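# Push the bottle upright into the row's gap

## Task

Using the gripper only as a pusher (never grasping it, lifting it or knocking it over), move the bottle into the empty slot in the row. At the end the bottle must stand upright without any support from the robot. Every other item in the row must stay where it was, with no box or carton rotated beyond a slight amount.

## Robot and tools

Robot and camera: one arm with seven revolute joints and a two-finger parallel gripper. The only camera is cam_wrist, mounted on the wrist, with images 896x504 pixels. Approximate pinhole intrinsics: fx = fy = 673.37, cx = 446.124, cy = 251.055, vertical field of view about 41 degrees, with mild radial distortion.

Frame: all printed positions use the scene frame. Its origin is on the tabletop directly beneath the arm's base. +z points up, +x points forward, and +y is to the left when facing along +x. The base itself may sit at a slight tilt. The printed gripper position is less reliable when the arm is stretched far out.

Gripper geometry: the fingers extend along the gripper's +z axis and close along its y axis. end_effector_position is the point between the pads with the fingers shut, roughly 2 cm short of the fingertips. Closing pushes the tips about 10 mm further along +z.

Tool execute_actions, argument actions: a list holding zero or one item.
- Empty list: sends nothing and returns the current state together with camera pictures.
- Motion item: {"rows": [...], "steps": n}. n is 1 to 15 and defaults to 15, but an action needs at least 10 steps. Each control step lasts 1/30 s. rows holds 1 to 15 rows, and each row covers one step. If there are fewer rows than steps, the final row repeats.
- Wait item: {"steps": n} with no rows, n up to 300. It commands nothing and returns after n steps counted from the previous result. Your reply time is included in that count.
- Optional flag pictures (true/false): requests images with a non-empty call.

Row layout: since there is a single arm, each row is one flat list of 8 numbers. The first seven are absolute joint target angles in radians, in this order: waist, shoulder, upper arm roll, elbow, forearm roll, wrist pitch, wrist roll. They are targets, not offsets, and use the same values that Joint positions reports. The eighth number is the absolute gripper opening, from -1 (shut) to +1 (fully open).

Stated joint ranges (rad):
- waist -6.283 to 6.283
- shoulder -2.059 to 2.094
- upper arm roll -6.283 to 6.283
- elbow -0.192 to 3.927
- forearm roll -6.283 to 6.283
- wrist pitch -1.693 to 3.142
- wrist roll -6.283 to 6.283

A whole call is rejected, with nothing sent, if any target goes more than 0.010 beyond a stated end and also lies further out than that joint's last reported angle. Real ends can differ from the stated ones by up to 0.010. A target past the real end is clipped to that end, and the result then says "joint sent to its limit". That line may refer to an earlier action that is still running. If the line does not appear, it does not prove there is room left.

Motion limits:
- Each joint target moves at most 3.14 rad/s, with about 0.16 s to accelerate, and all joints are timed to arrive together.
- Each step's target stays within 0.623 rad of the measured angle.
- If a step's targets would place the gripper more than 70 mm from where it currently is, all targets are pulled back proportionally.
- Each result is captured 10 steps before its action ends. Those last steps run while you compose your next reply, and the next action starts only after them.
- Between calls the arm keeps moving toward the last row until it settles or stalls, then stops trying. Only a new action makes it push further.

Result lines:
- State: end_effector_position (m), end_effector_quat_wxyz, and linear and angular velocities (m/s, rad/s).
- Joint positions and Joint velocities: the seven joints in the order above, then the finger gap in metres (m/s for velocity). The gap is 0.084 m when fully open.
- grip_measured: the measured opening on the same -1..1 scale you command.
- Joint torques: seven raw drive outputs with per-unit offset, scale and noise. They are nonzero even in free air.
- "joint command not followed": the clearance checker altered or blocked your targets on some steps. The mounting block or post counts as part of the arm.
- HELD: marks steps on which your row was not sent, either in full or in part.
- TORQUE FAULT: contact torque hit a load limit. The arm backs that joint off slightly, pauses 10 s, and drops the rest of the call. Load limits (N m): waist 47, shoulder 47, upper arm roll 28.2, elbow 28.2, forearm roll 28.2, wrist pitch 18.8, wrist roll 18.8.
- MOTOR HOT: appears from 65 °C. At 80 °C an OVER-TEMPERATURE FAULT brakes the arm until the motors cool. Sustained load heats motors, even while you are thinking.

Gripping rules, for reference only, since this task forbids grasping: commanding an opening below grip_measured squeezes, and a lower value squeezes harder. The force is about 24 N per pad.

Tool zoom_image: {"camera": "cam_wrist", "region": [x0, y0, x1, y1]}. Coordinates are integer pixels of the latest full image, with (0,0) at the top-left corner. The region can be at most 504 by 504 pixels. It returns an enlarged, more detailed crop.

Tool finished_scene: {"scene": k}, where k is the current scene number. This is irreversible. The result reports whether the goal was met and states the next task, if there is one. A reply containing no tool call ends everything.

Order of work: look first, then approach and push the bottle with the fingers or the side of the gripper in short actions. Check with the camera and state, then withdraw so that nothing rests on the robot, and only then call finished_scene.

Things to avoid:
- Closing on the bottle or raising it.
- Tipping the bottle over.
- Nudging or rotating neighbouring boxes and cartons.
- Pushing anything off the table, which fails the task outright.
- Hard impacts, slams or forceful shoves, and anything that causes torque or heat faults.

Occasionally a loose object gets a brief external shove, so recheck the scene before finishing. Smooth, economical motion is preferred.

Each tool is called after "Request:" by a JSON object that holds its "method" and its "body", one argument or row to a line.

## Session

Request:
{"method": "execute_actions", "body": {
  "actions": []
}}

Scene clock: 0.00 s of 4500.00 s.
end_effector_position=(+0.5751, +0.3154, +0.2920) grip_measured=+1.00 end_effector_quat_wxyz=(-0.080, +0.727, -0.670, +0.123) end_effector_velocity=(-0.000, -0.000, +0.000) end_effector_angular_velocity=(-0.000, -0.000, -0.001)
Joint positions: [ 0.043 -0.025 -0.122  1.193  0.888  0.956  1.171  0.084]
Joint velocities: [ 0.    -0.001 -0.001 -0.001 -0.001  0.     0.001 -0.   ]
Joint torques (N m, as the arm reports them, + toward a larger angle): no reading

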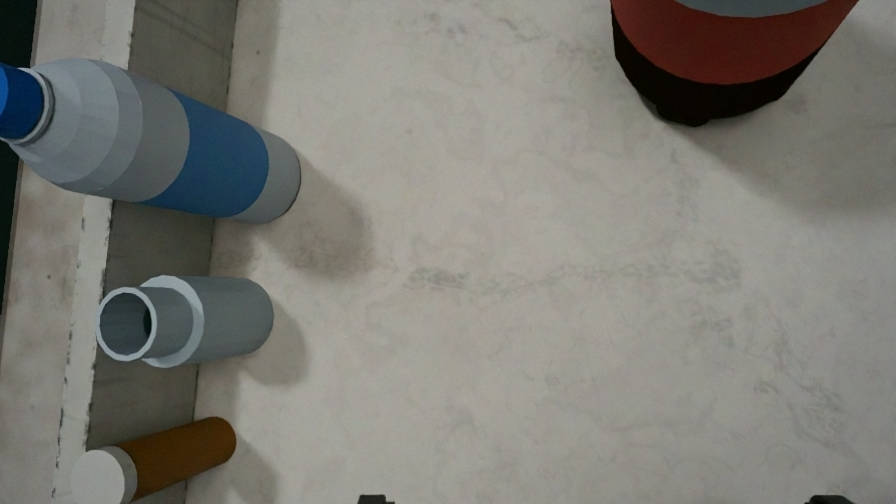

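Request:
{"method": "execute_actions", "body": {
  "actions": [
    {"rows":[[-0.45,-0.025,-0.122,1.193,0.888,1.3,1.171,-1]]}
  ]
}}

Request:
{"method": "execute_actions", "body": {
  "actions": [
    {"steps":40}
  ],
  "pictures": true
}}

Scene clock: 2.60 s of 4500.00 s.
end_effector_position=(+0.5718, +0.2934, +0.3096) grip_measured=+0.26 end_effector_quat_wxyz=(-0.080, +0.712, -0.688, +0.117) end_effector_velocity=(-0.016, -0.401, +0.338) end_effector_angular_velocity=(+0.158, -0.141, -0.795)
Joint positions: [-0.033 -0.025 -0.114  1.193  0.888  1.015  1.171  0.055]
Joint velocities: [-1.101  0.007 -0.07  -0.01  -0.001  0.723  0.003 -0.206]
Joint torques (N m, as the arm reports them, + toward a larger angle): [-20.31 -16.01 -17.89   8.44  -0.66  -3.58  -0.48]
Steps of this call (steps 1 to 73: nothing new was sent; steps 74 to 78: the first 5 steps of this action). Readings (joint positions):
74: [0.043 -0.025 -0.123 1.193 0.888 0.956 1.171]
75: [0.040 -0.025 -0.122 1.193 0.888 0.959 1.171]
77: [0.002 -0.025 -0.114 1.194 0.888 0.990 1.171]
78: the state above

Scene clock: 3.93 s of 4500.00 s.
end_effector_position=(+0.5295, +0.1680, +0.4285) grip_measured=-1.00 end_effector_quat_wxyz=(+0.116, -0.606, +0.779, -0.110) end_effector_velocity=(+0.000, -0.000, +0.001) end_effector_angular_velocity=(-0.001, -0.002, +0.001)
Joint positions: [-0.45  -0.025 -0.122  1.193  0.888  1.3    1.171  0.   ]
Joint velocities: [ 0.    -0.    -0.001 -0.     0.    -0.001 -0.002  0.   ]
Joint torques (N m, as the arm reports them, + toward a larger angle): [-13.54  -9.27 -11.21   9.18   0.25  -2.38  -0.57]
Kept back: nothing.
Steps of this call (steps 1 to 10: the last 10 steps of your previous action; steps 11 to 30: the robot went on to your last target; steps 31 to 40: nothing new was sent). Readings (joint positions):
1: [-0.070 -0.025 -0.118 1.193 0.888 1.038 1.171]
2: [-0.106 -0.025 -0.123 1.193 0.888 1.060 1.171]
4: [-0.173 -0.025 -0.124 1.193 0.888 1.106 1.171]
8: [-0.312 -0.025 -0.123 1.193 0.888 1.203 1.171]
40: the state above
The arm was judged still, so your last target was given up. Only a new action makes it travel on or press farther. Fingers that are still opening or closing keep moving.

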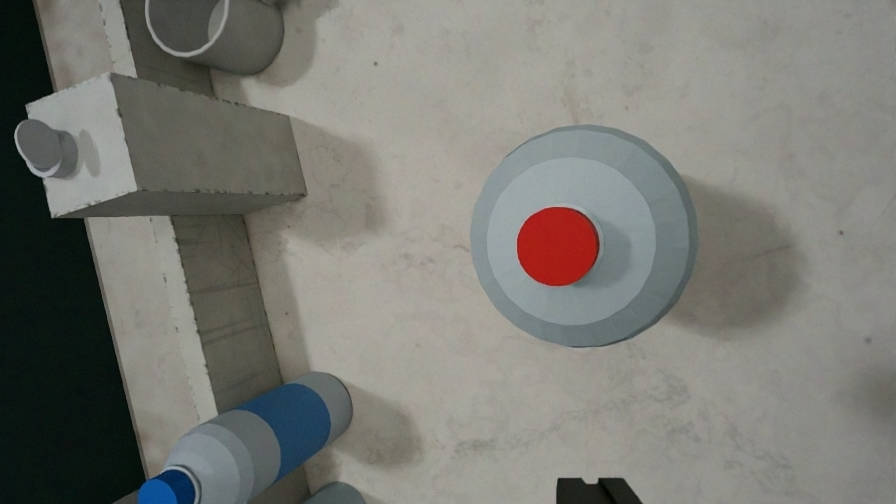

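Request:
{"method": "execute_actions", "body": {
  "actions": [
    {"rows":[[-0.45,-0.025,-0.06,0.45,0.888,1.2,0,-1]]}
  ]
}}

Request:
{"method": "execute_actions", "body": {
  "actions": [
    {"steps":25}
  ]
}}

Request:
{"method": "execute_actions", "body": {
  "actions": [
    {"rows":[[-0.1,0.359,0,0.42,2.715,0.925,-2.127,-1]]}
  ]
}}

Request:
{"method": "execute_actions", "body": {
  "actions": [
    {"steps":45}
  ]
}}

Request:
{"method": "execute_actions", "body": {
  "actions": [
    {"rows":[[0.107,0.359,0,0.54,2.715,0.925,-2.127,-1]]}
  ]
}}

Request:
{"method": "execute_actions", "body": {
  "actions": [
    {"steps":20}
  ],
  "pictures": true
}}

Scene clock: 7.63 s of 4500.00 s.
end_effector_position=(+0.5139, +0.1539, +0.4029) grip_measured=-1.00 end_effector_quat_wxyz=(+0.103, -0.620, +0.771, -0.097) end_effector_velocity=(-0.259, -0.222, -0.422) end_effector_angular_velocity=(+0.124, +0.677, +0.256)
Joint positions: [-0.45  -0.029 -0.115  1.12   0.888  1.286  1.091  0.   ]
Joint velocities: [ 0.002  0.034  0.101 -1.089 -0.008 -0.14  -0.991  0.   ]
Joint torques (N m, as the arm reports them, + toward a larger angle): [-12.04  -5.16 -10.15   6.01  -0.31  -2.14  -0.25]
Steps of this call (steps 1 to 90: nothing new was sent; then 0.53 s passed at rest; steps 91 to 95: the first 5 steps of this action). Readings (joint positions):
91: [-0.450 -0.025 -0.122 1.193 0.888 1.300 1.171]
92: [-0.450 -0.025 -0.122 1.190 0.888 1.299 1.167]
94: [-0.450 -0.028 -0.118 1.154 0.889 1.291 1.124]
95: the state above

Scene clock: 8.47 s of 4500.00 s.
end_effector_position=(+0.2829, +0.0886, +0.1868) grip_measured=-1.00 end_effector_quat_wxyz=(-0.037, +0.834, -0.545, -0.080) end_effector_velocity=(-0.041, -0.002, -0.022) end_effector_angular_velocity=(+0.044, -0.002, +0.270)
Joint positions: [-0.45  -0.024 -0.061  0.458  0.888  1.202  0.025  0.   ]
Joint velocities: [-0.002 -0.01   0.008 -0.102  0.003 -0.027 -0.334  0.   ]
Joint torques (N m, as the arm reports them, + toward a larger angle): [-10.28  -8.    -7.86   9.74   0.25  -1.38   0.1 ]
Kept back: nothing.
Steps of this call (steps 1 to 10: the last 10 steps of your previous action; steps 11 to 25: the robot went on to your last target). Readings (joint positions):
1: [-0.450 -0.027 -0.112 1.084 0.888 1.282 1.059]
2: [-0.450 -0.025 -0.108 1.050 0.888 1.278 1.027]
4: [-0.450 -0.025 -0.103 0.989 0.888 1.270 0.965]
8: [-0.450 -0.024 -0.094 0.869 0.888 1.254 0.826]
25: the state above

Scene clock: 8.63 s of 4500.00 s.
end_effector_position=(+0.2889, +0.0904, +0.1654) grip_measured=-1.00 end_effector_quat_wxyz=(-0.052, +0.849, -0.520, -0.074) end_effector_velocity=(+0.061, +0.042, -0.384) end_effector_angular_velocity=(+0.350, -0.320, +0.624)
Joint positions: [-0.4    0.028 -0.055  0.453  0.981  1.158 -0.084  0.   ]
Joint velocities: [ 0.85   0.94   0.156 -0.055  1.544 -0.662 -1.502  0.   ]
Joint torques (N m, as the arm reports them, + toward a larger angle): [-3.73 -1.36 -4.45  3.71  1.6  -0.71 -0.44]
Steps of this call (steps 1 to 5: the first 5 steps of this action). Readings (joint positions):
1: [-0.450 -0.025 -0.060 0.456 0.888 1.201 0.016]
2: [-0.448 -0.023 -0.061 0.455 0.892 1.199 0.007]
4: [-0.425 0.001 -0.059 0.455 0.935 1.178 -0.040]
5: the state above

Scene clock: 10.13 s of 4500.00 s.
end_effector_position=(+0.4007, +0.0124, +0.0966) grip_measured=-1.00 end_effector_quat_wxyz=(+0.061, +0.908, -0.113, +0.399) end_effector_velocity=(+0.000, +0.001, -0.000) end_effector_angular_velocity=(+0.000, +0.000, +0.002)
Joint positions: [-0.1    0.359  0.     0.42   2.715  0.925 -2.127  0.   ]
Joint velocities: [ 0.    -0.001  0.002  0.001  0.    -0.    -0.     0.   ]
Joint torques (N m, as the arm reports them, + toward a larger angle): [-12.02 -11.01  -8.58   1.27   0.62  -0.72  -0.29]
Kept back: nothing.
Steps of this call (steps 1 to 10: the last 10 steps of your previous action; steps 11 to 45: the robot went on to your last target). Readings (joint positions):
1: [-0.370 0.061 -0.049 0.451 1.035 1.135 -0.138]
2: [-0.340 0.095 -0.042 0.446 1.093 1.113 -0.195]
4: [-0.284 0.157 -0.031 0.439 1.218 1.071 -0.321]
8: [-0.181 0.270 -0.013 0.428 1.555 0.990 -0.657]
45: the state above
The arm was judged still, so your last target was given up. Only a new action makes it travel on or press farther. Fingers that are still opening or closing keep moving.

Scene clock: 10.30 s of 4500.00 s.
end_effector_position=(+0.4173, +0.0401, +0.0813) grip_measured=-1.00 end_effector_quat_wxyz=(+0.044, +0.917, -0.078, +0.390) end_effector_velocity=(+0.254, +0.464, -0.231) end_effector_angular_velocity=(+0.186, +0.285, +1.233)
Joint positions: [-0.024  0.36  -0.003  0.462  2.715  0.924 -2.127  0.   ]
Joint velocities: [ 1.002 -0.013  0.078  0.639 -0.004  0.034 -0.     0.   ]
Joint torques (N m, as the arm reports them, + toward a larger angle): [-12.94 -12.33  -7.99   1.56   0.14  -0.39  -0.36]
Steps of this call (steps 1 to 5: the first 5 steps of this action). Readings (joint positions):
1: [-0.100 0.359 -0.000 0.420 2.715 0.925 -2.127]
2: [-0.097 0.359 -0.001 0.422 2.715 0.925 -2.127]
4: [-0.057 0.360 -0.005 0.442 2.715 0.923 -2.127]
5: the state above

Scene clock: 10.97 s of 4500.00 s.
end_effector_position=(+0.4419, +0.1008, +0.0508) grip_measured=-1.00 end_effector_quat_wxyz=(+0.005, +0.928, -0.013, +0.373) end_effector_velocity=(+0.001, +0.001, +0.000) end_effector_angular_velocity=(+0.001, -0.001, +0.002)
Joint positions: [ 0.107  0.359 -0.     0.54   2.715  0.925 -2.127  0.   ]
Joint velocities: [ 0.002 -0.001 -0.001  0.    -0.     0.002  0.     0.   ]
Joint torques (N m, as the arm reports them, + toward a larger angle): [-12.91 -13.5   -9.02   0.08   0.38  -0.74  -0.11]
Kept back: nothing.
Steps of this call (steps 1 to 10: the last 10 steps of your previous action; steps 11 to 20: the robot went on to your last target). Readings (joint positions):
1: [0.008 0.359 -0.001 0.483 2.715 0.925 -2.127]
2: [0.037 0.359 0.001 0.502 2.715 0.926 -2.127]
4: [0.081 0.358 0.004 0.528 2.715 0.927 -2.127]
8: [0.103 0.359 0.001 0.537 2.715 0.925 -2.127]
20: the state above

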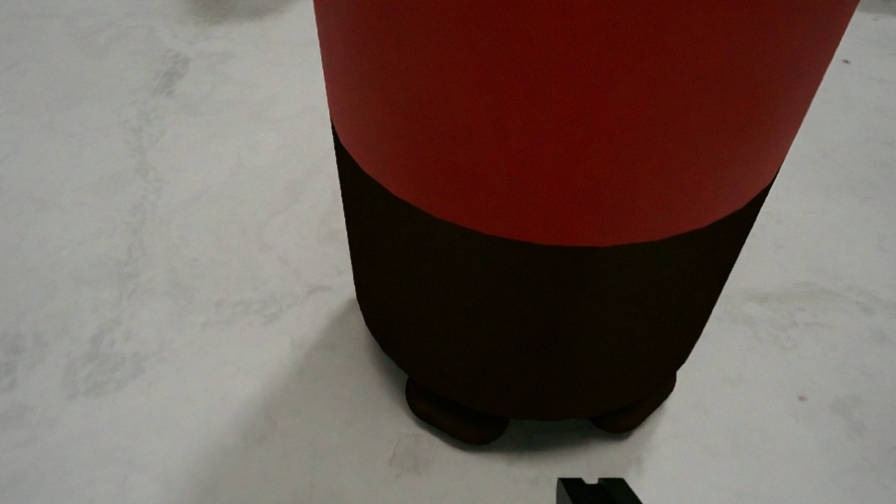

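Request:
{"method": "execute_actions", "body": {
  "actions": [
    {"rows":[[0.105,0.365,0,0.57,2.71,0.92,-2.123,-1],[0.103,0.37,0,0.59,2.706,0.915,-2.12,-1],[0.102,0.376,0,0.601,2.702,0.91,-2.116,-1],[0.1,0.381,0,0.612,2.698,0.906,-2.113,-1],[0.098,0.387,0,0.623,2.693,0.901,-2.109,-1],[0.097,0.392,0,0.635,2.689,0.896,-2.105,-1],[0.095,0.398,0,0.646,2.684,0.891,-2.102,-1],[0.093,0.403,0,0.657,2.68,0.886,-2.098,-1],[0.092,0.409,0,0.669,2.676,0.881,-2.095,-1],[0.09,0.415,0,0.68,2.671,0.877,-2.091,-1],[0.088,0.42,0,0.691,2.667,0.872,-2.087,-1],[0.087,0.426,0,0.703,2.663,0.867,-2.084,-1],[0.085,0.431,0,0.714,2.658,0.862,-2.08,-1],[0.083,0.437,0,0.725,2.654,0.857,-2.077,-1],[0.081,0.442,0,0.736,2.65,0.852,-2.073,-1]]}
  ]
}}

Request:
{"method": "execute_actions", "body": {
  "actions": [
    {"rows":[[0.079,0.45,0,0.753,2.643,0.845,-2.068,-1],[0.076,0.459,0,0.77,2.637,0.838,-2.062,-1],[0.074,0.467,0,0.787,2.63,0.83,-2.057,-1],[0.071,0.476,0,0.804,2.624,0.823,-2.051,-1],[0.069,0.484,0,0.821,2.617,0.816,-2.046,-1],[0.066,0.492,0,0.838,2.61,0.809,-2.041,-1],[0.064,0.501,0,0.855,2.604,0.802,-2.035,-1],[0.061,0.509,0,0.872,2.597,0.794,-2.03,-1],[0.059,0.518,0,0.889,2.59,0.787,-2.024,-1],[0.056,0.526,0,0.906,2.584,0.78,-2.019,-1]]}
  ]
}}

Request:
{"method": "execute_actions", "body": {
  "actions": [
    {"steps":15}
  ],
  "pictures": true
}}

Scene clock: 12.97 s of 4500.00 s.
end_effector_position=(+0.4582, +0.1059, +0.0523) grip_measured=-1.00 end_effector_quat_wxyz=(-0.000, +0.925, -0.007, +0.379) end_effector_velocity=(+0.186, +0.055, +0.023) end_effector_angular_velocity=(+0.055, -0.144, +0.152)
Joint positions: [ 0.104  0.37   0.     0.581  2.706  0.915 -2.12   0.   ]
Joint velocities: [-0.046  0.127 -0.001  0.466 -0.107 -0.103  0.089  0.   ]
Joint torques (N m, as the arm reports them, + toward a larger angle): [-14.25 -12.55  -9.68  -0.39   0.01  -0.35  -0.17]
Steps of this call (steps 1 to 15: the robot went on to your last target; steps 16 to 55: nothing new was sent; steps 56 to 60: the first 5 steps of this action). Readings (joint positions):
56: [0.107 0.359 0.000 0.540 2.715 0.925 -2.127]
57: [0.107 0.360 0.000 0.543 2.714 0.924 -2.126]
59: [0.105 0.366 0.000 0.565 2.710 0.919 -2.123]
60: the state above

Scene clock: 13.47 s of 4500.00 s.
end_effector_position=(+0.5146, +0.1044, +0.0524) grip_measured=-1.00 end_effector_quat_wxyz=(-0.002, +0.925, -0.002, +0.381) end_effector_velocity=(+0.143, -0.015, +0.004) end_effector_angular_velocity=(-0.019, -0.010, +0.014)
Joint positions: [ 0.077  0.456  0.     0.764  2.639  0.84  -2.064  0.   ]
Joint velocities: [-0.072  0.235 -0.002  0.479 -0.18  -0.201  0.153  0.   ]
Joint torques (N m, as the arm reports them, + toward a larger angle): [-16.03 -15.62 -10.78   3.48   0.23   0.2   -0.24]
Steps of this call (steps 1 to 10: the last 10 steps of your previous action; steps 11 to 15: the first 5 steps of this action). Readings (joint positions):
11: [0.085 0.430 0.000 0.710 2.660 0.863 -2.081]
12: [0.084 0.435 0.000 0.722 2.655 0.858 -2.078]
14: [0.079 0.449 0.000 0.749 2.645 0.846 -2.069]
15: the state above

Scene clock: 13.97 s of 4500.00 s.
end_effector_position=(+0.5555, +0.0993, +0.0546) grip_measured=-1.00 end_effector_quat_wxyz=(+0.002, +0.924, +0.002, +0.382) end_effector_velocity=(+0.002, +0.000, -0.001) end_effector_angular_velocity=(-0.001, +0.002, +0.002)
Joint positions: [ 0.056  0.525  0.     0.904  2.584  0.78  -2.019  0.   ]
Joint velocities: [-0.     0.005  0.001  0.009 -0.005 -0.005  0.002  0.   ]
Joint torques (N m, as the arm reports them, + toward a larger angle): [-16.87 -17.69 -12.14   3.68   0.59  -0.28  -0.38]
Kept back: nothing.
Steps of this call (steps 1 to 10: the last 10 steps of your previous action; steps 11 to 15: the robot went on to your last target). Readings (joint positions):
1: [0.075 0.464 -0.000 0.781 2.633 0.833 -2.059]
2: [0.072 0.472 0.000 0.797 2.626 0.826 -2.054]
4: [0.067 0.489 0.000 0.831 2.613 0.812 -2.043]
8: [0.058 0.518 -0.000 0.891 2.590 0.788 -2.024]
15: the state above

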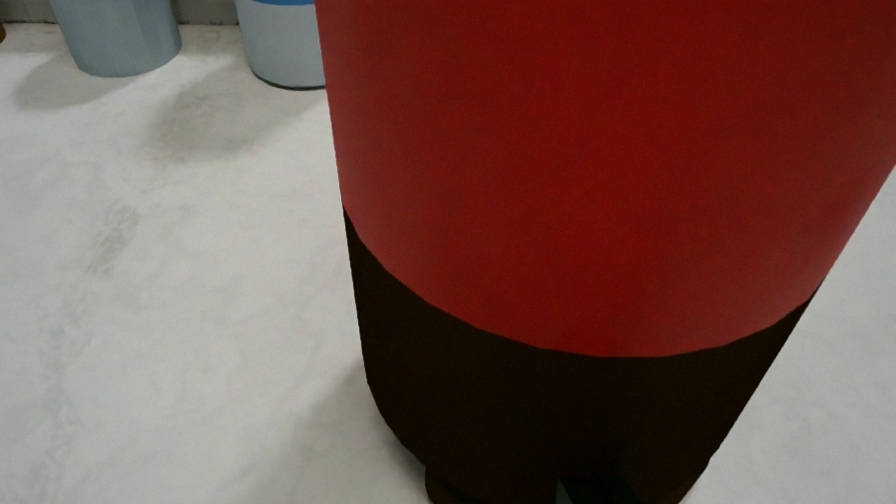

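Request:
{"method": "execute_actions", "body": {
  "actions": [
    {"rows":[[0.055,0.539,0,0.931,2.574,0.771,-2.005,-1],[0.054,0.552,0,0.957,2.564,0.761,-1.992,-1],[0.052,0.565,0,0.982,2.554,0.752,-1.978,-1],[0.051,0.579,0,1.007,2.544,0.742,-1.964,-1],[0.05,0.592,0,1.032,2.534,0.733,-1.95,-1],[0.049,0.605,0,1.058,2.524,0.723,-1.937,-1],[0.048,0.618,0,1.083,2.514,0.714,-1.923,-1],[0.046,0.631,0,1.108,2.503,0.704,-1.909,-1],[0.045,0.644,0,1.133,2.493,0.695,-1.895,-1],[0.044,0.657,0,1.159,2.483,0.685,-1.882,-1],[0.043,0.67,0,1.184,2.473,0.676,-1.868,-1],[0.042,0.684,0,1.209,2.463,0.666,-1.854,-1],[0.04,0.697,0,1.234,2.453,0.657,-1.84,-1],[0.039,0.71,0,1.26,2.443,0.647,-1.827,-1],[0.038,0.723,0,1.285,2.433,0.638,-1.813,-1]]}
  ]
}}

Request:
{"method": "execute_actions", "body": {
  "actions": [
    {"steps":22}
  ],
  "pictures": true
}}

Scene clock: 15.13 s of 4500.00 s.
end_effector_position=(+0.5678, +0.0986, +0.0534) grip_measured=-1.00 end_effector_quat_wxyz=(+0.000, +0.925, +0.000, +0.381) end_effector_velocity=(+0.174, -0.000, -0.004) end_effector_angular_velocity=(+0.061, -0.006, -0.010)
Joint positions: [ 0.054  0.55   0.     0.951  2.565  0.762 -1.994  0.   ]
Joint velocities: [-0.034  0.315 -0.003  0.621 -0.235 -0.213  0.321  0.   ]
Joint torques (N m, as the arm reports them, + toward a larger angle): [-18.59 -17.69 -12.03   5.67  -0.27  -0.3   -0.23]
Steps of this call (steps 1 to 15: the robot went on to your last target; steps 16 to 30: nothing new was sent; steps 31 to 35: the first 5 steps of this action). Readings (joint positions):
31: [0.056 0.526 -0.000 0.906 2.584 0.780 -2.019]
32: [0.056 0.528 0.000 0.909 2.583 0.778 -2.017]
34: [0.055 0.540 0.000 0.932 2.573 0.769 -2.003]
35: the state above

Scene clock: 15.87 s of 4500.00 s.
end_effector_position=(+0.6539, +0.0931, +0.0526) grip_measured=-1.00 end_effector_quat_wxyz=(-0.004, +0.924, -0.011, +0.381) end_effector_velocity=(+0.003, -0.000, +0.000) end_effector_angular_velocity=(+0.000, -0.001, +0.001)
Joint positions: [ 0.038  0.722  0.     1.284  2.433  0.638 -1.813  0.   ]
Joint velocities: [-0.001  0.005  0.     0.009 -0.003 -0.003  0.004  0.   ]
Joint torques (N m, as the arm reports them, + toward a larger angle): [-21.72 -20.56 -12.32   5.15  -0.3   -0.55  -0.34]
Kept back: nothing.
Steps of this call (steps 1 to 10: the last 10 steps of your previous action; steps 11 to 22: the robot went on to your last target). Readings (joint positions):
1: [0.053 0.561 -0.000 0.973 2.557 0.754 -1.982]
2: [0.052 0.573 -0.000 0.996 2.548 0.746 -1.970]
4: [0.049 0.598 -0.000 1.045 2.529 0.729 -1.944]
8: [0.045 0.649 -0.000 1.144 2.489 0.691 -1.890]
22: the state above

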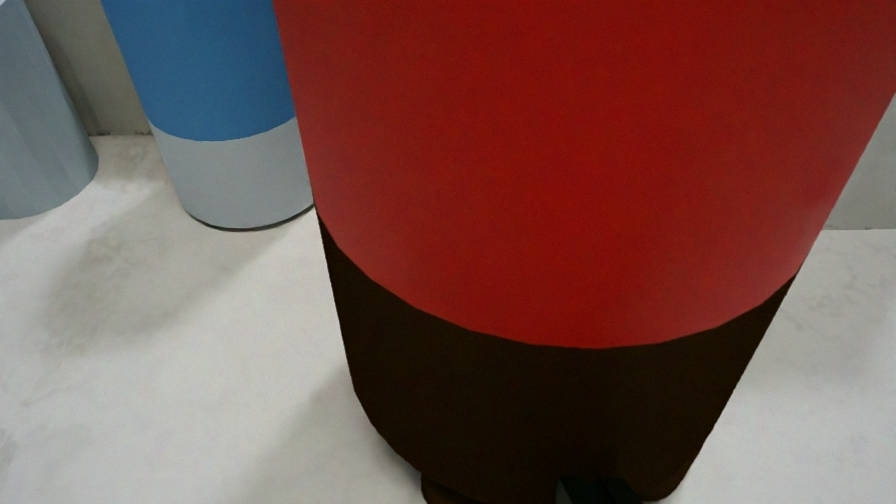

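Request:
{"method": "execute_actions", "body": {
  "actions": [
    {"rows":[[0.04,0.697,0,1.234,2.453,0.657,-1.84,-1],[0.04,0.697,0,1.234,2.453,0.657,-1.84,-1],[0.04,0.697,0,1.234,2.453,0.657,-1.84,-1],[0.04,0.697,0,1.234,2.453,0.657,-1.84,-1],[0.04,0.697,0,1.234,2.453,0.657,-1.84,-1],[0.04,0.697,0,1.234,2.453,0.657,-1.84,-1],[0.062,0.675,0,1.234,2.453,0.657,-1.84,-1]]}
  ]
}}

Request:
{"method": "execute_actions", "body": {
  "actions": [
    {"rows":[[0.061,0.688,0,1.26,2.443,0.647,-1.827,-1],[0.06,0.701,0,1.285,2.433,0.638,-1.813,-1],[0.058,0.715,0,1.309,2.42,0.631,-1.8,-1],[0.057,0.729,0,1.332,2.406,0.624,-1.786,-1],[0.055,0.743,0,1.356,2.393,0.617,-1.772,-1],[0.054,0.756,0,1.38,2.379,0.61,-1.758,-1],[0.052,0.77,0,1.403,2.366,0.603,-1.745,-1],[0.051,0.784,0,1.427,2.352,0.596,-1.731,-1]]}
  ]
}}

Request:
{"method": "execute_actions", "body": {
  "actions": [
    {"steps":15}
  ],
  "pictures": true
}}

Scene clock: 17.33 s of 4500.00 s.
end_effector_position=(+0.6459, +0.0943, +0.0533) grip_measured=-1.00 end_effector_quat_wxyz=(-0.005, +0.924, -0.010, +0.382) end_effector_velocity=(-0.064, +0.000, -0.012) end_effector_angular_velocity=(-0.003, +0.032, -0.008)
Joint positions: [ 0.039  0.703 -0.     1.249  2.448  0.652 -1.832  0.   ]
Joint velocities: [ 0.012 -0.106  0.007 -0.228  0.079  0.069 -0.103  0.   ]
Joint torques (N m, as the arm reports them, + toward a larger angle): [-20.58 -18.23 -12.22   6.13  -0.51  -0.77   0.06]
Steps of this call (steps 1 to 15: the robot went on to your last target; steps 16 to 39: nothing new was sent; steps 40 to 44: the first 5 steps of this action). Readings (joint positions):
40: [0.038 0.723 0.000 1.285 2.433 0.638 -1.813]
41: [0.038 0.721 -0.000 1.282 2.435 0.640 -1.815]
43: [0.039 0.708 -0.001 1.258 2.444 0.649 -1.828]
44: the state above

Scene clock: 17.83 s of 4500.00 s.
end_effector_position=(+0.6553, +0.1133, +0.0518) grip_measured=-1.00 end_effector_quat_wxyz=(-0.012, +0.925, +0.002, +0.381) end_effector_velocity=(+0.148, -0.002, -0.000) end_effector_angular_velocity=(+0.012, -0.002, +0.027)
Joint positions: [ 0.06   0.7   -0.     1.28   2.433  0.64  -1.815  0.   ]
Joint velocities: [-0.029  0.321  0.004  0.602 -0.29  -0.178  0.318  0.   ]
Joint torques (N m, as the arm reports them, + toward a larger angle): [-21.35 -18.74 -12.29   5.51  -0.91  -1.1   -0.1 ]
Steps of this call (steps 1 to 10: the last 10 steps of your previous action; steps 11 to 15: the first 5 steps of this action). Readings (joint positions):
11: [0.062 0.675 0.000 1.235 2.453 0.657 -1.840]
12: [0.061 0.677 -0.000 1.237 2.452 0.655 -1.838]
14: [0.060 0.690 -0.000 1.261 2.441 0.646 -1.825]
15: the state above

Scene clock: 18.33 s of 4500.00 s.
end_effector_position=(+0.6886, +0.1081, +0.0507) grip_measured=-1.00 end_effector_quat_wxyz=(-0.011, +0.926, +0.003, +0.378) end_effector_velocity=(+0.002, +0.000, -0.000) end_effector_angular_velocity=(+0.000, +0.000, +0.001)
Joint positions: [ 0.051  0.783 -0.     1.426  2.352  0.596 -1.731  0.   ]
Joint velocities: [-0.     0.003  0.001  0.007 -0.004 -0.002  0.004  0.   ]
Joint torques (N m, as the arm reports them, + toward a larger angle): [-21.61 -21.65 -12.38   5.75  -0.28  -0.95   0.03]
Kept back: nothing.
Steps of this call (steps 1 to 10: the last 10 steps of your previous action; steps 11 to 15: the robot went on to your last target). Readings (joint positions):
1: [0.059 0.711 0.000 1.300 2.422 0.634 -1.804]
2: [0.058 0.724 0.001 1.321 2.411 0.627 -1.791]
4: [0.055 0.750 0.001 1.367 2.386 0.614 -1.766]
8: [0.051 0.779 -0.001 1.418 2.357 0.599 -1.737]
15: the state above

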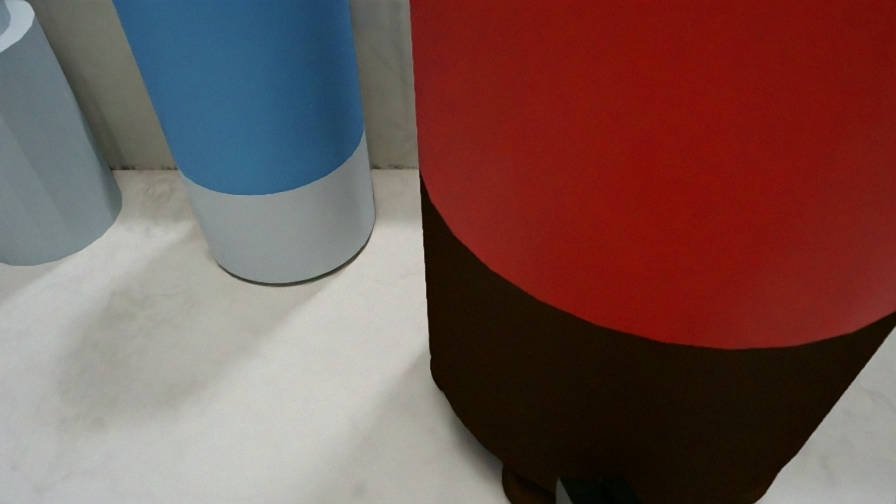

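Request:
{"method": "execute_actions", "body": {
  "actions": [
    {"rows":[[0.053,0.745,0,1.356,2.393,0.617,-1.772,-1],[0.053,0.745,0,1.356,2.393,0.617,-1.772,-1],[0.053,0.745,0,1.356,2.393,0.617,-1.772,-1],[0.053,0.745,0,1.356,2.393,0.617,-1.772,-1],[0.053,0.745,0,1.356,2.393,0.617,-1.772,-1],[0.053,0.745,0,1.356,2.393,0.617,-1.772,-1],[0.031,0.767,0,1.356,2.393,0.617,-1.772,-1]]}
  ]
}}

Request:
{"method": "execute_actions", "body": {
  "actions": [
    {"rows":[[0.031,0.779,0,1.38,2.379,0.61,-1.758,-1],[0.031,0.792,0,1.403,2.366,0.603,-1.745,-1],[0.031,0.804,0,1.427,2.352,0.596,-1.731,-1],[0.031,0.817,0,1.451,2.339,0.589,-1.717,-1],[0.03,0.829,0,1.474,2.325,0.582,-1.704,-1],[0.03,0.842,0,1.498,2.312,0.575,-1.69,-1],[0.03,0.854,0,1.522,2.298,0.568,-1.676,-1],[0.03,0.867,0,1.545,2.285,0.56,-1.663,-1],[0.03,0.879,0,1.569,2.271,0.553,-1.649,-1],[0.03,0.892,0,1.592,2.258,0.546,-1.636,-1],[0.03,0.904,0,1.616,2.244,0.539,-1.622,-1],[0.03,0.917,0,1.64,2.231,0.532,-1.608,-1],[0.03,0.929,0,1.663,2.217,0.525,-1.595,-1]]}
  ]
}}

Request:
{"method": "execute_actions", "body": {
  "actions": [
    {"steps":20}
  ],
  "pictures": true
}}

Scene clock: 20.13 s of 4500.00 s.
end_effector_position=(+0.6784, +0.1091, +0.0517) grip_measured=-1.00 end_effector_quat_wxyz=(-0.012, +0.925, +0.002, +0.380) end_effector_velocity=(-0.086, +0.003, -0.004) end_effector_angular_velocity=(+0.007, +0.007, -0.038)
Joint positions: [ 0.052  0.757 -0.     1.379  2.38   0.611 -1.759  0.   ]
Joint velocities: [ 0.014 -0.192  0.009 -0.356  0.188  0.085 -0.183  0.   ]
Joint torques (N m, as the arm reports them, + toward a larger angle): [-20.99 -19.17 -12.63   6.8   -1.35  -1.02  -0.01]
Steps of this call (steps 1 to 15: the robot went on to your last target; steps 16 to 49: nothing new was sent; steps 50 to 54: the first 5 steps of this action). Readings (joint positions):
50: [0.051 0.784 -0.000 1.427 2.352 0.596 -1.731]
51: [0.051 0.782 -0.000 1.424 2.354 0.597 -1.733]
53: [0.052 0.765 -0.000 1.394 2.372 0.607 -1.751]
54: the state above

Scene clock: 20.63 s of 4500.00 s.
end_effector_position=(+0.6802, +0.0887, +0.0510) grip_measured=-1.00 end_effector_quat_wxyz=(-0.004, +0.925, -0.010, +0.379) end_effector_velocity=(+0.131, -0.001, -0.003) end_effector_angular_velocity=(-0.015, +0.016, +0.053)
Joint positions: [ 0.032  0.79   0.001  1.4    2.367  0.604 -1.746  0.   ]
Joint velocities: [-0.004  0.302 -0.006  0.568 -0.319 -0.162  0.32   0.   ]
Joint torques (N m, as the arm reports them, + toward a larger angle): [-22.26 -20.44 -13.49   5.95  -0.21  -1.19  -0.37]
Steps of this call (steps 1 to 10: the last 10 steps of your previous action; steps 11 to 15: the first 5 steps of this action). Readings (joint positions):
11: [0.031 0.767 -0.000 1.356 2.393 0.617 -1.772]
12: [0.031 0.768 0.000 1.360 2.391 0.616 -1.770]
14: [0.032 0.780 0.001 1.383 2.377 0.609 -1.756]
15: the state above

Scene clock: 21.30 s of 4500.00 s.
end_effector_position=(+0.7364, +0.0874, +0.0513) grip_measured=-1.00 end_effector_quat_wxyz=(-0.000, +0.926, +0.002, +0.378) end_effector_velocity=(+0.002, -0.000, +0.000) end_effector_angular_velocity=(-0.001, -0.000, +0.000)
Joint positions: [ 0.03   0.928  0.     1.661  2.217  0.525 -1.595  0.   ]
Joint velocities: [-0.     0.004  0.     0.008 -0.005 -0.003  0.004  0.   ]
Joint torques (N m, as the arm reports them, + toward a larger angle): [-24.82 -23.65 -13.45   8.68   0.34  -1.02  -0.16]
Kept back: nothing.
Steps of this call (steps 1 to 10: the last 10 steps of your previous action; steps 11 to 20: the robot went on to your last target). Readings (joint positions):
1: [0.031 0.800 0.000 1.420 2.356 0.598 -1.735]
2: [0.031 0.811 0.000 1.441 2.344 0.592 -1.723]
4: [0.031 0.836 0.000 1.485 2.319 0.578 -1.697]
8: [0.030 0.885 0.000 1.578 2.266 0.550 -1.644]
20: the state above

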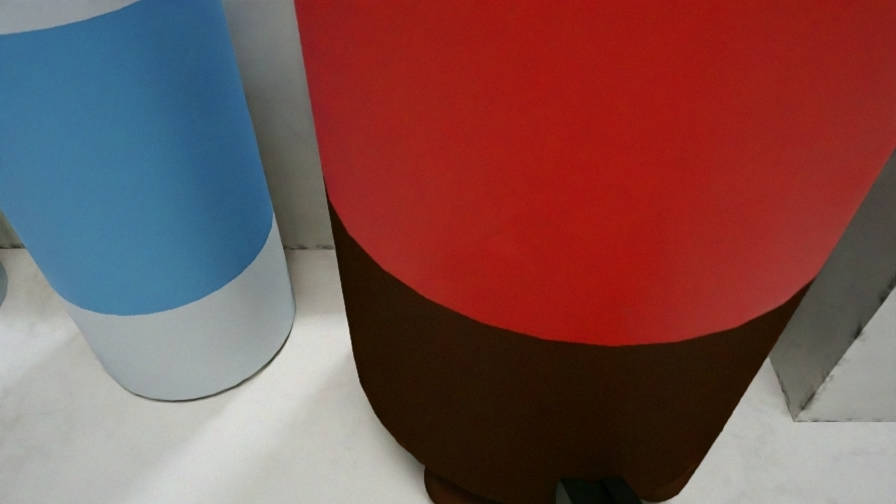

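Request:
{"method": "execute_actions", "body": {
  "actions": [
    {"rows":[[0.03,0.937,0,1.678,2.209,0.521,-1.586,-1],[0.03,0.944,0,1.692,2.201,0.517,-1.578,-1],[0.029,0.952,0,1.706,2.193,0.512,-1.57,-1],[0.029,0.96,0,1.72,2.185,0.508,-1.562,-1],[0.029,0.967,0,1.734,2.177,0.504,-1.554,-1]]}
  ]
}}

Request:
{"method": "execute_actions", "body": {
  "actions": [
    {"steps":12}
  ]
}}

Request:
{"method": "execute_actions", "body": {
  "actions": [
    {"rows":[[0.038,0.723,0,1.285,2.433,0.638,-1.813,-1]]}
  ]
}}

Request:
{"method": "execute_actions", "body": {
  "actions": [
    {"steps":15}
  ],
  "pictures": true
}}

Scene clock: 22.13 s of 4500.00 s.
end_effector_position=(+0.7406, +0.0856, +0.0504) grip_measured=-1.00 end_effector_quat_wxyz=(+0.002, +0.926, +0.001, +0.377) end_effector_velocity=(+0.037, -0.037, -0.016) end_effector_angular_velocity=(-0.065, +0.043, -0.045)
Joint positions: [ 0.03   0.944  0.001  1.686  2.2    0.515 -1.578  0.   ]
Joint velocities: [-0.005  0.186  0.004  0.268 -0.207 -0.127  0.195  0.   ]
Joint torques (N m, as the arm reports them, + toward a larger angle): [-27.41 -23.93 -14.7   18.67   1.06   0.96   0.41]
Steps of this call (steps 1 to 15: the robot went on to your last target; steps 16 to 20: nothing new was sent; steps 21 to 25: the first 5 steps of this action). Readings (joint positions):
21: [0.030 0.929 0.000 1.663 2.217 0.525 -1.595]
22: [0.030 0.931 0.000 1.665 2.215 0.524 -1.593]
24: [0.030 0.938 0.001 1.677 2.207 0.519 -1.584]
25: the state above

Scene clock: 22.53 s of 4500.00 s.
end_effector_position=(+0.7428, +0.0781, +0.0466) grip_measured=-1.00 end_effector_quat_wxyz=(+0.007, +0.928, -0.002, +0.373) end_effector_velocity=(-0.000, +0.001, +0.001) end_effector_angular_velocity=(+0.002, -0.000, +0.003)
Joint positions: [ 0.029  0.968  0.     1.713  2.177  0.503 -1.554  0.   ]
Joint velocities: [-0.001 -0.005 -0.001 -0.005 -0.001  0.004 -0.     0.   ]
Joint torques (N m, as the arm reports them, + toward a larger angle): [-27.45 -32.68 -14.8   24.06   1.84   2.25   0.05]
Kept back: nothing.
Steps of this call (steps 1 to 10: the last 10 steps of your previous action; steps 11 to 12: the robot went on to your last target). Readings (joint positions):
1: [0.030 0.951 0.001 1.695 2.193 0.511 -1.571]
2: [0.030 0.957 0.001 1.703 2.187 0.507 -1.565]
4: [0.030 0.966 0.000 1.710 2.180 0.503 -1.559]
8: [0.029 0.969 0.000 1.713 2.177 0.503 -1.555]
12: the state above

Scene clock: 22.70 s of 4500.00 s.
end_effector_position=(+0.7316, +0.0849, +0.0515) grip_measured=-1.00 end_effector_quat_wxyz=(-0.001, +0.926, -0.000, +0.378) end_effector_velocity=(-0.187, +0.168, +0.121) end_effector_angular_velocity=(+0.217, -0.248, +0.185)
Joint positions: [ 0.029  0.919 -0.003  1.637  2.231  0.535 -1.608  0.   ]
Joint velocities: [ 0.008 -0.976 -0.029 -1.355  0.95   0.545 -0.938  0.   ]
Joint torques (N m, as the arm reports them, + toward a larger angle): [-22.28 -31.58 -11.15   1.31   1.24  -1.39  -0.56]
Steps of this call (steps 1 to 5: the first 5 steps of this action). Readings (joint positions):
1: [0.029 0.968 0.000 1.712 2.177 0.503 -1.554]
2: [0.029 0.966 0.000 1.709 2.179 0.505 -1.556]
4: [0.029 0.945 -0.002 1.675 2.204 0.519 -1.582]
5: the state above

Scene clock: 23.20 s of 4500.00 s.
end_effector_position=(+0.6555, +0.0935, +0.0534) grip_measured=-1.00 end_effector_quat_wxyz=(-0.005, +0.924, -0.011, +0.382) end_effector_velocity=(-0.010, -0.002, -0.007) end_effector_angular_velocity=(+0.001, +0.014, -0.009)
Joint positions: [ 0.038  0.724 -0.     1.288  2.432  0.638 -1.812  0.   ]
Joint velocities: [ 0.002 -0.004  0.006 -0.023  0.007  0.001 -0.007  0.   ]
Joint torques (N m, as the arm reports them, + toward a larger angle): [-20.3  -20.21 -12.46   3.94   0.02  -0.89  -0.07]
Kept back: nothing.
Steps of this call (steps 1 to 10: the last 10 steps of your previous action; steps 11 to 15: the robot went on to your last target). Readings (joint positions):
1: [0.030 0.882 -0.003 1.585 2.266 0.555 -1.643]
2: [0.031 0.844 -0.003 1.526 2.302 0.573 -1.679]
4: [0.034 0.780 -0.002 1.411 2.367 0.606 -1.744]
8: [0.038 0.731 0.000 1.304 2.423 0.633 -1.801]
15: the state above

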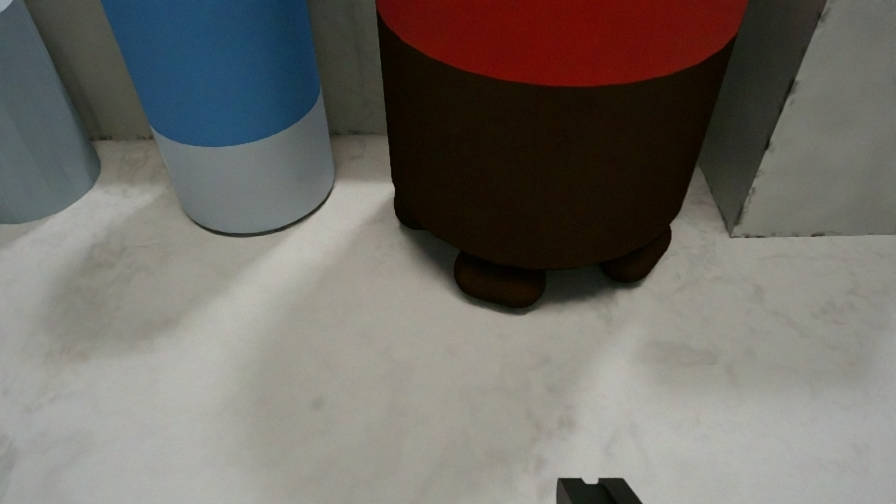

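Request:
{"method": "finished_scene", "body": {
  "scene": 1
}}

The scene is finished: the task was done.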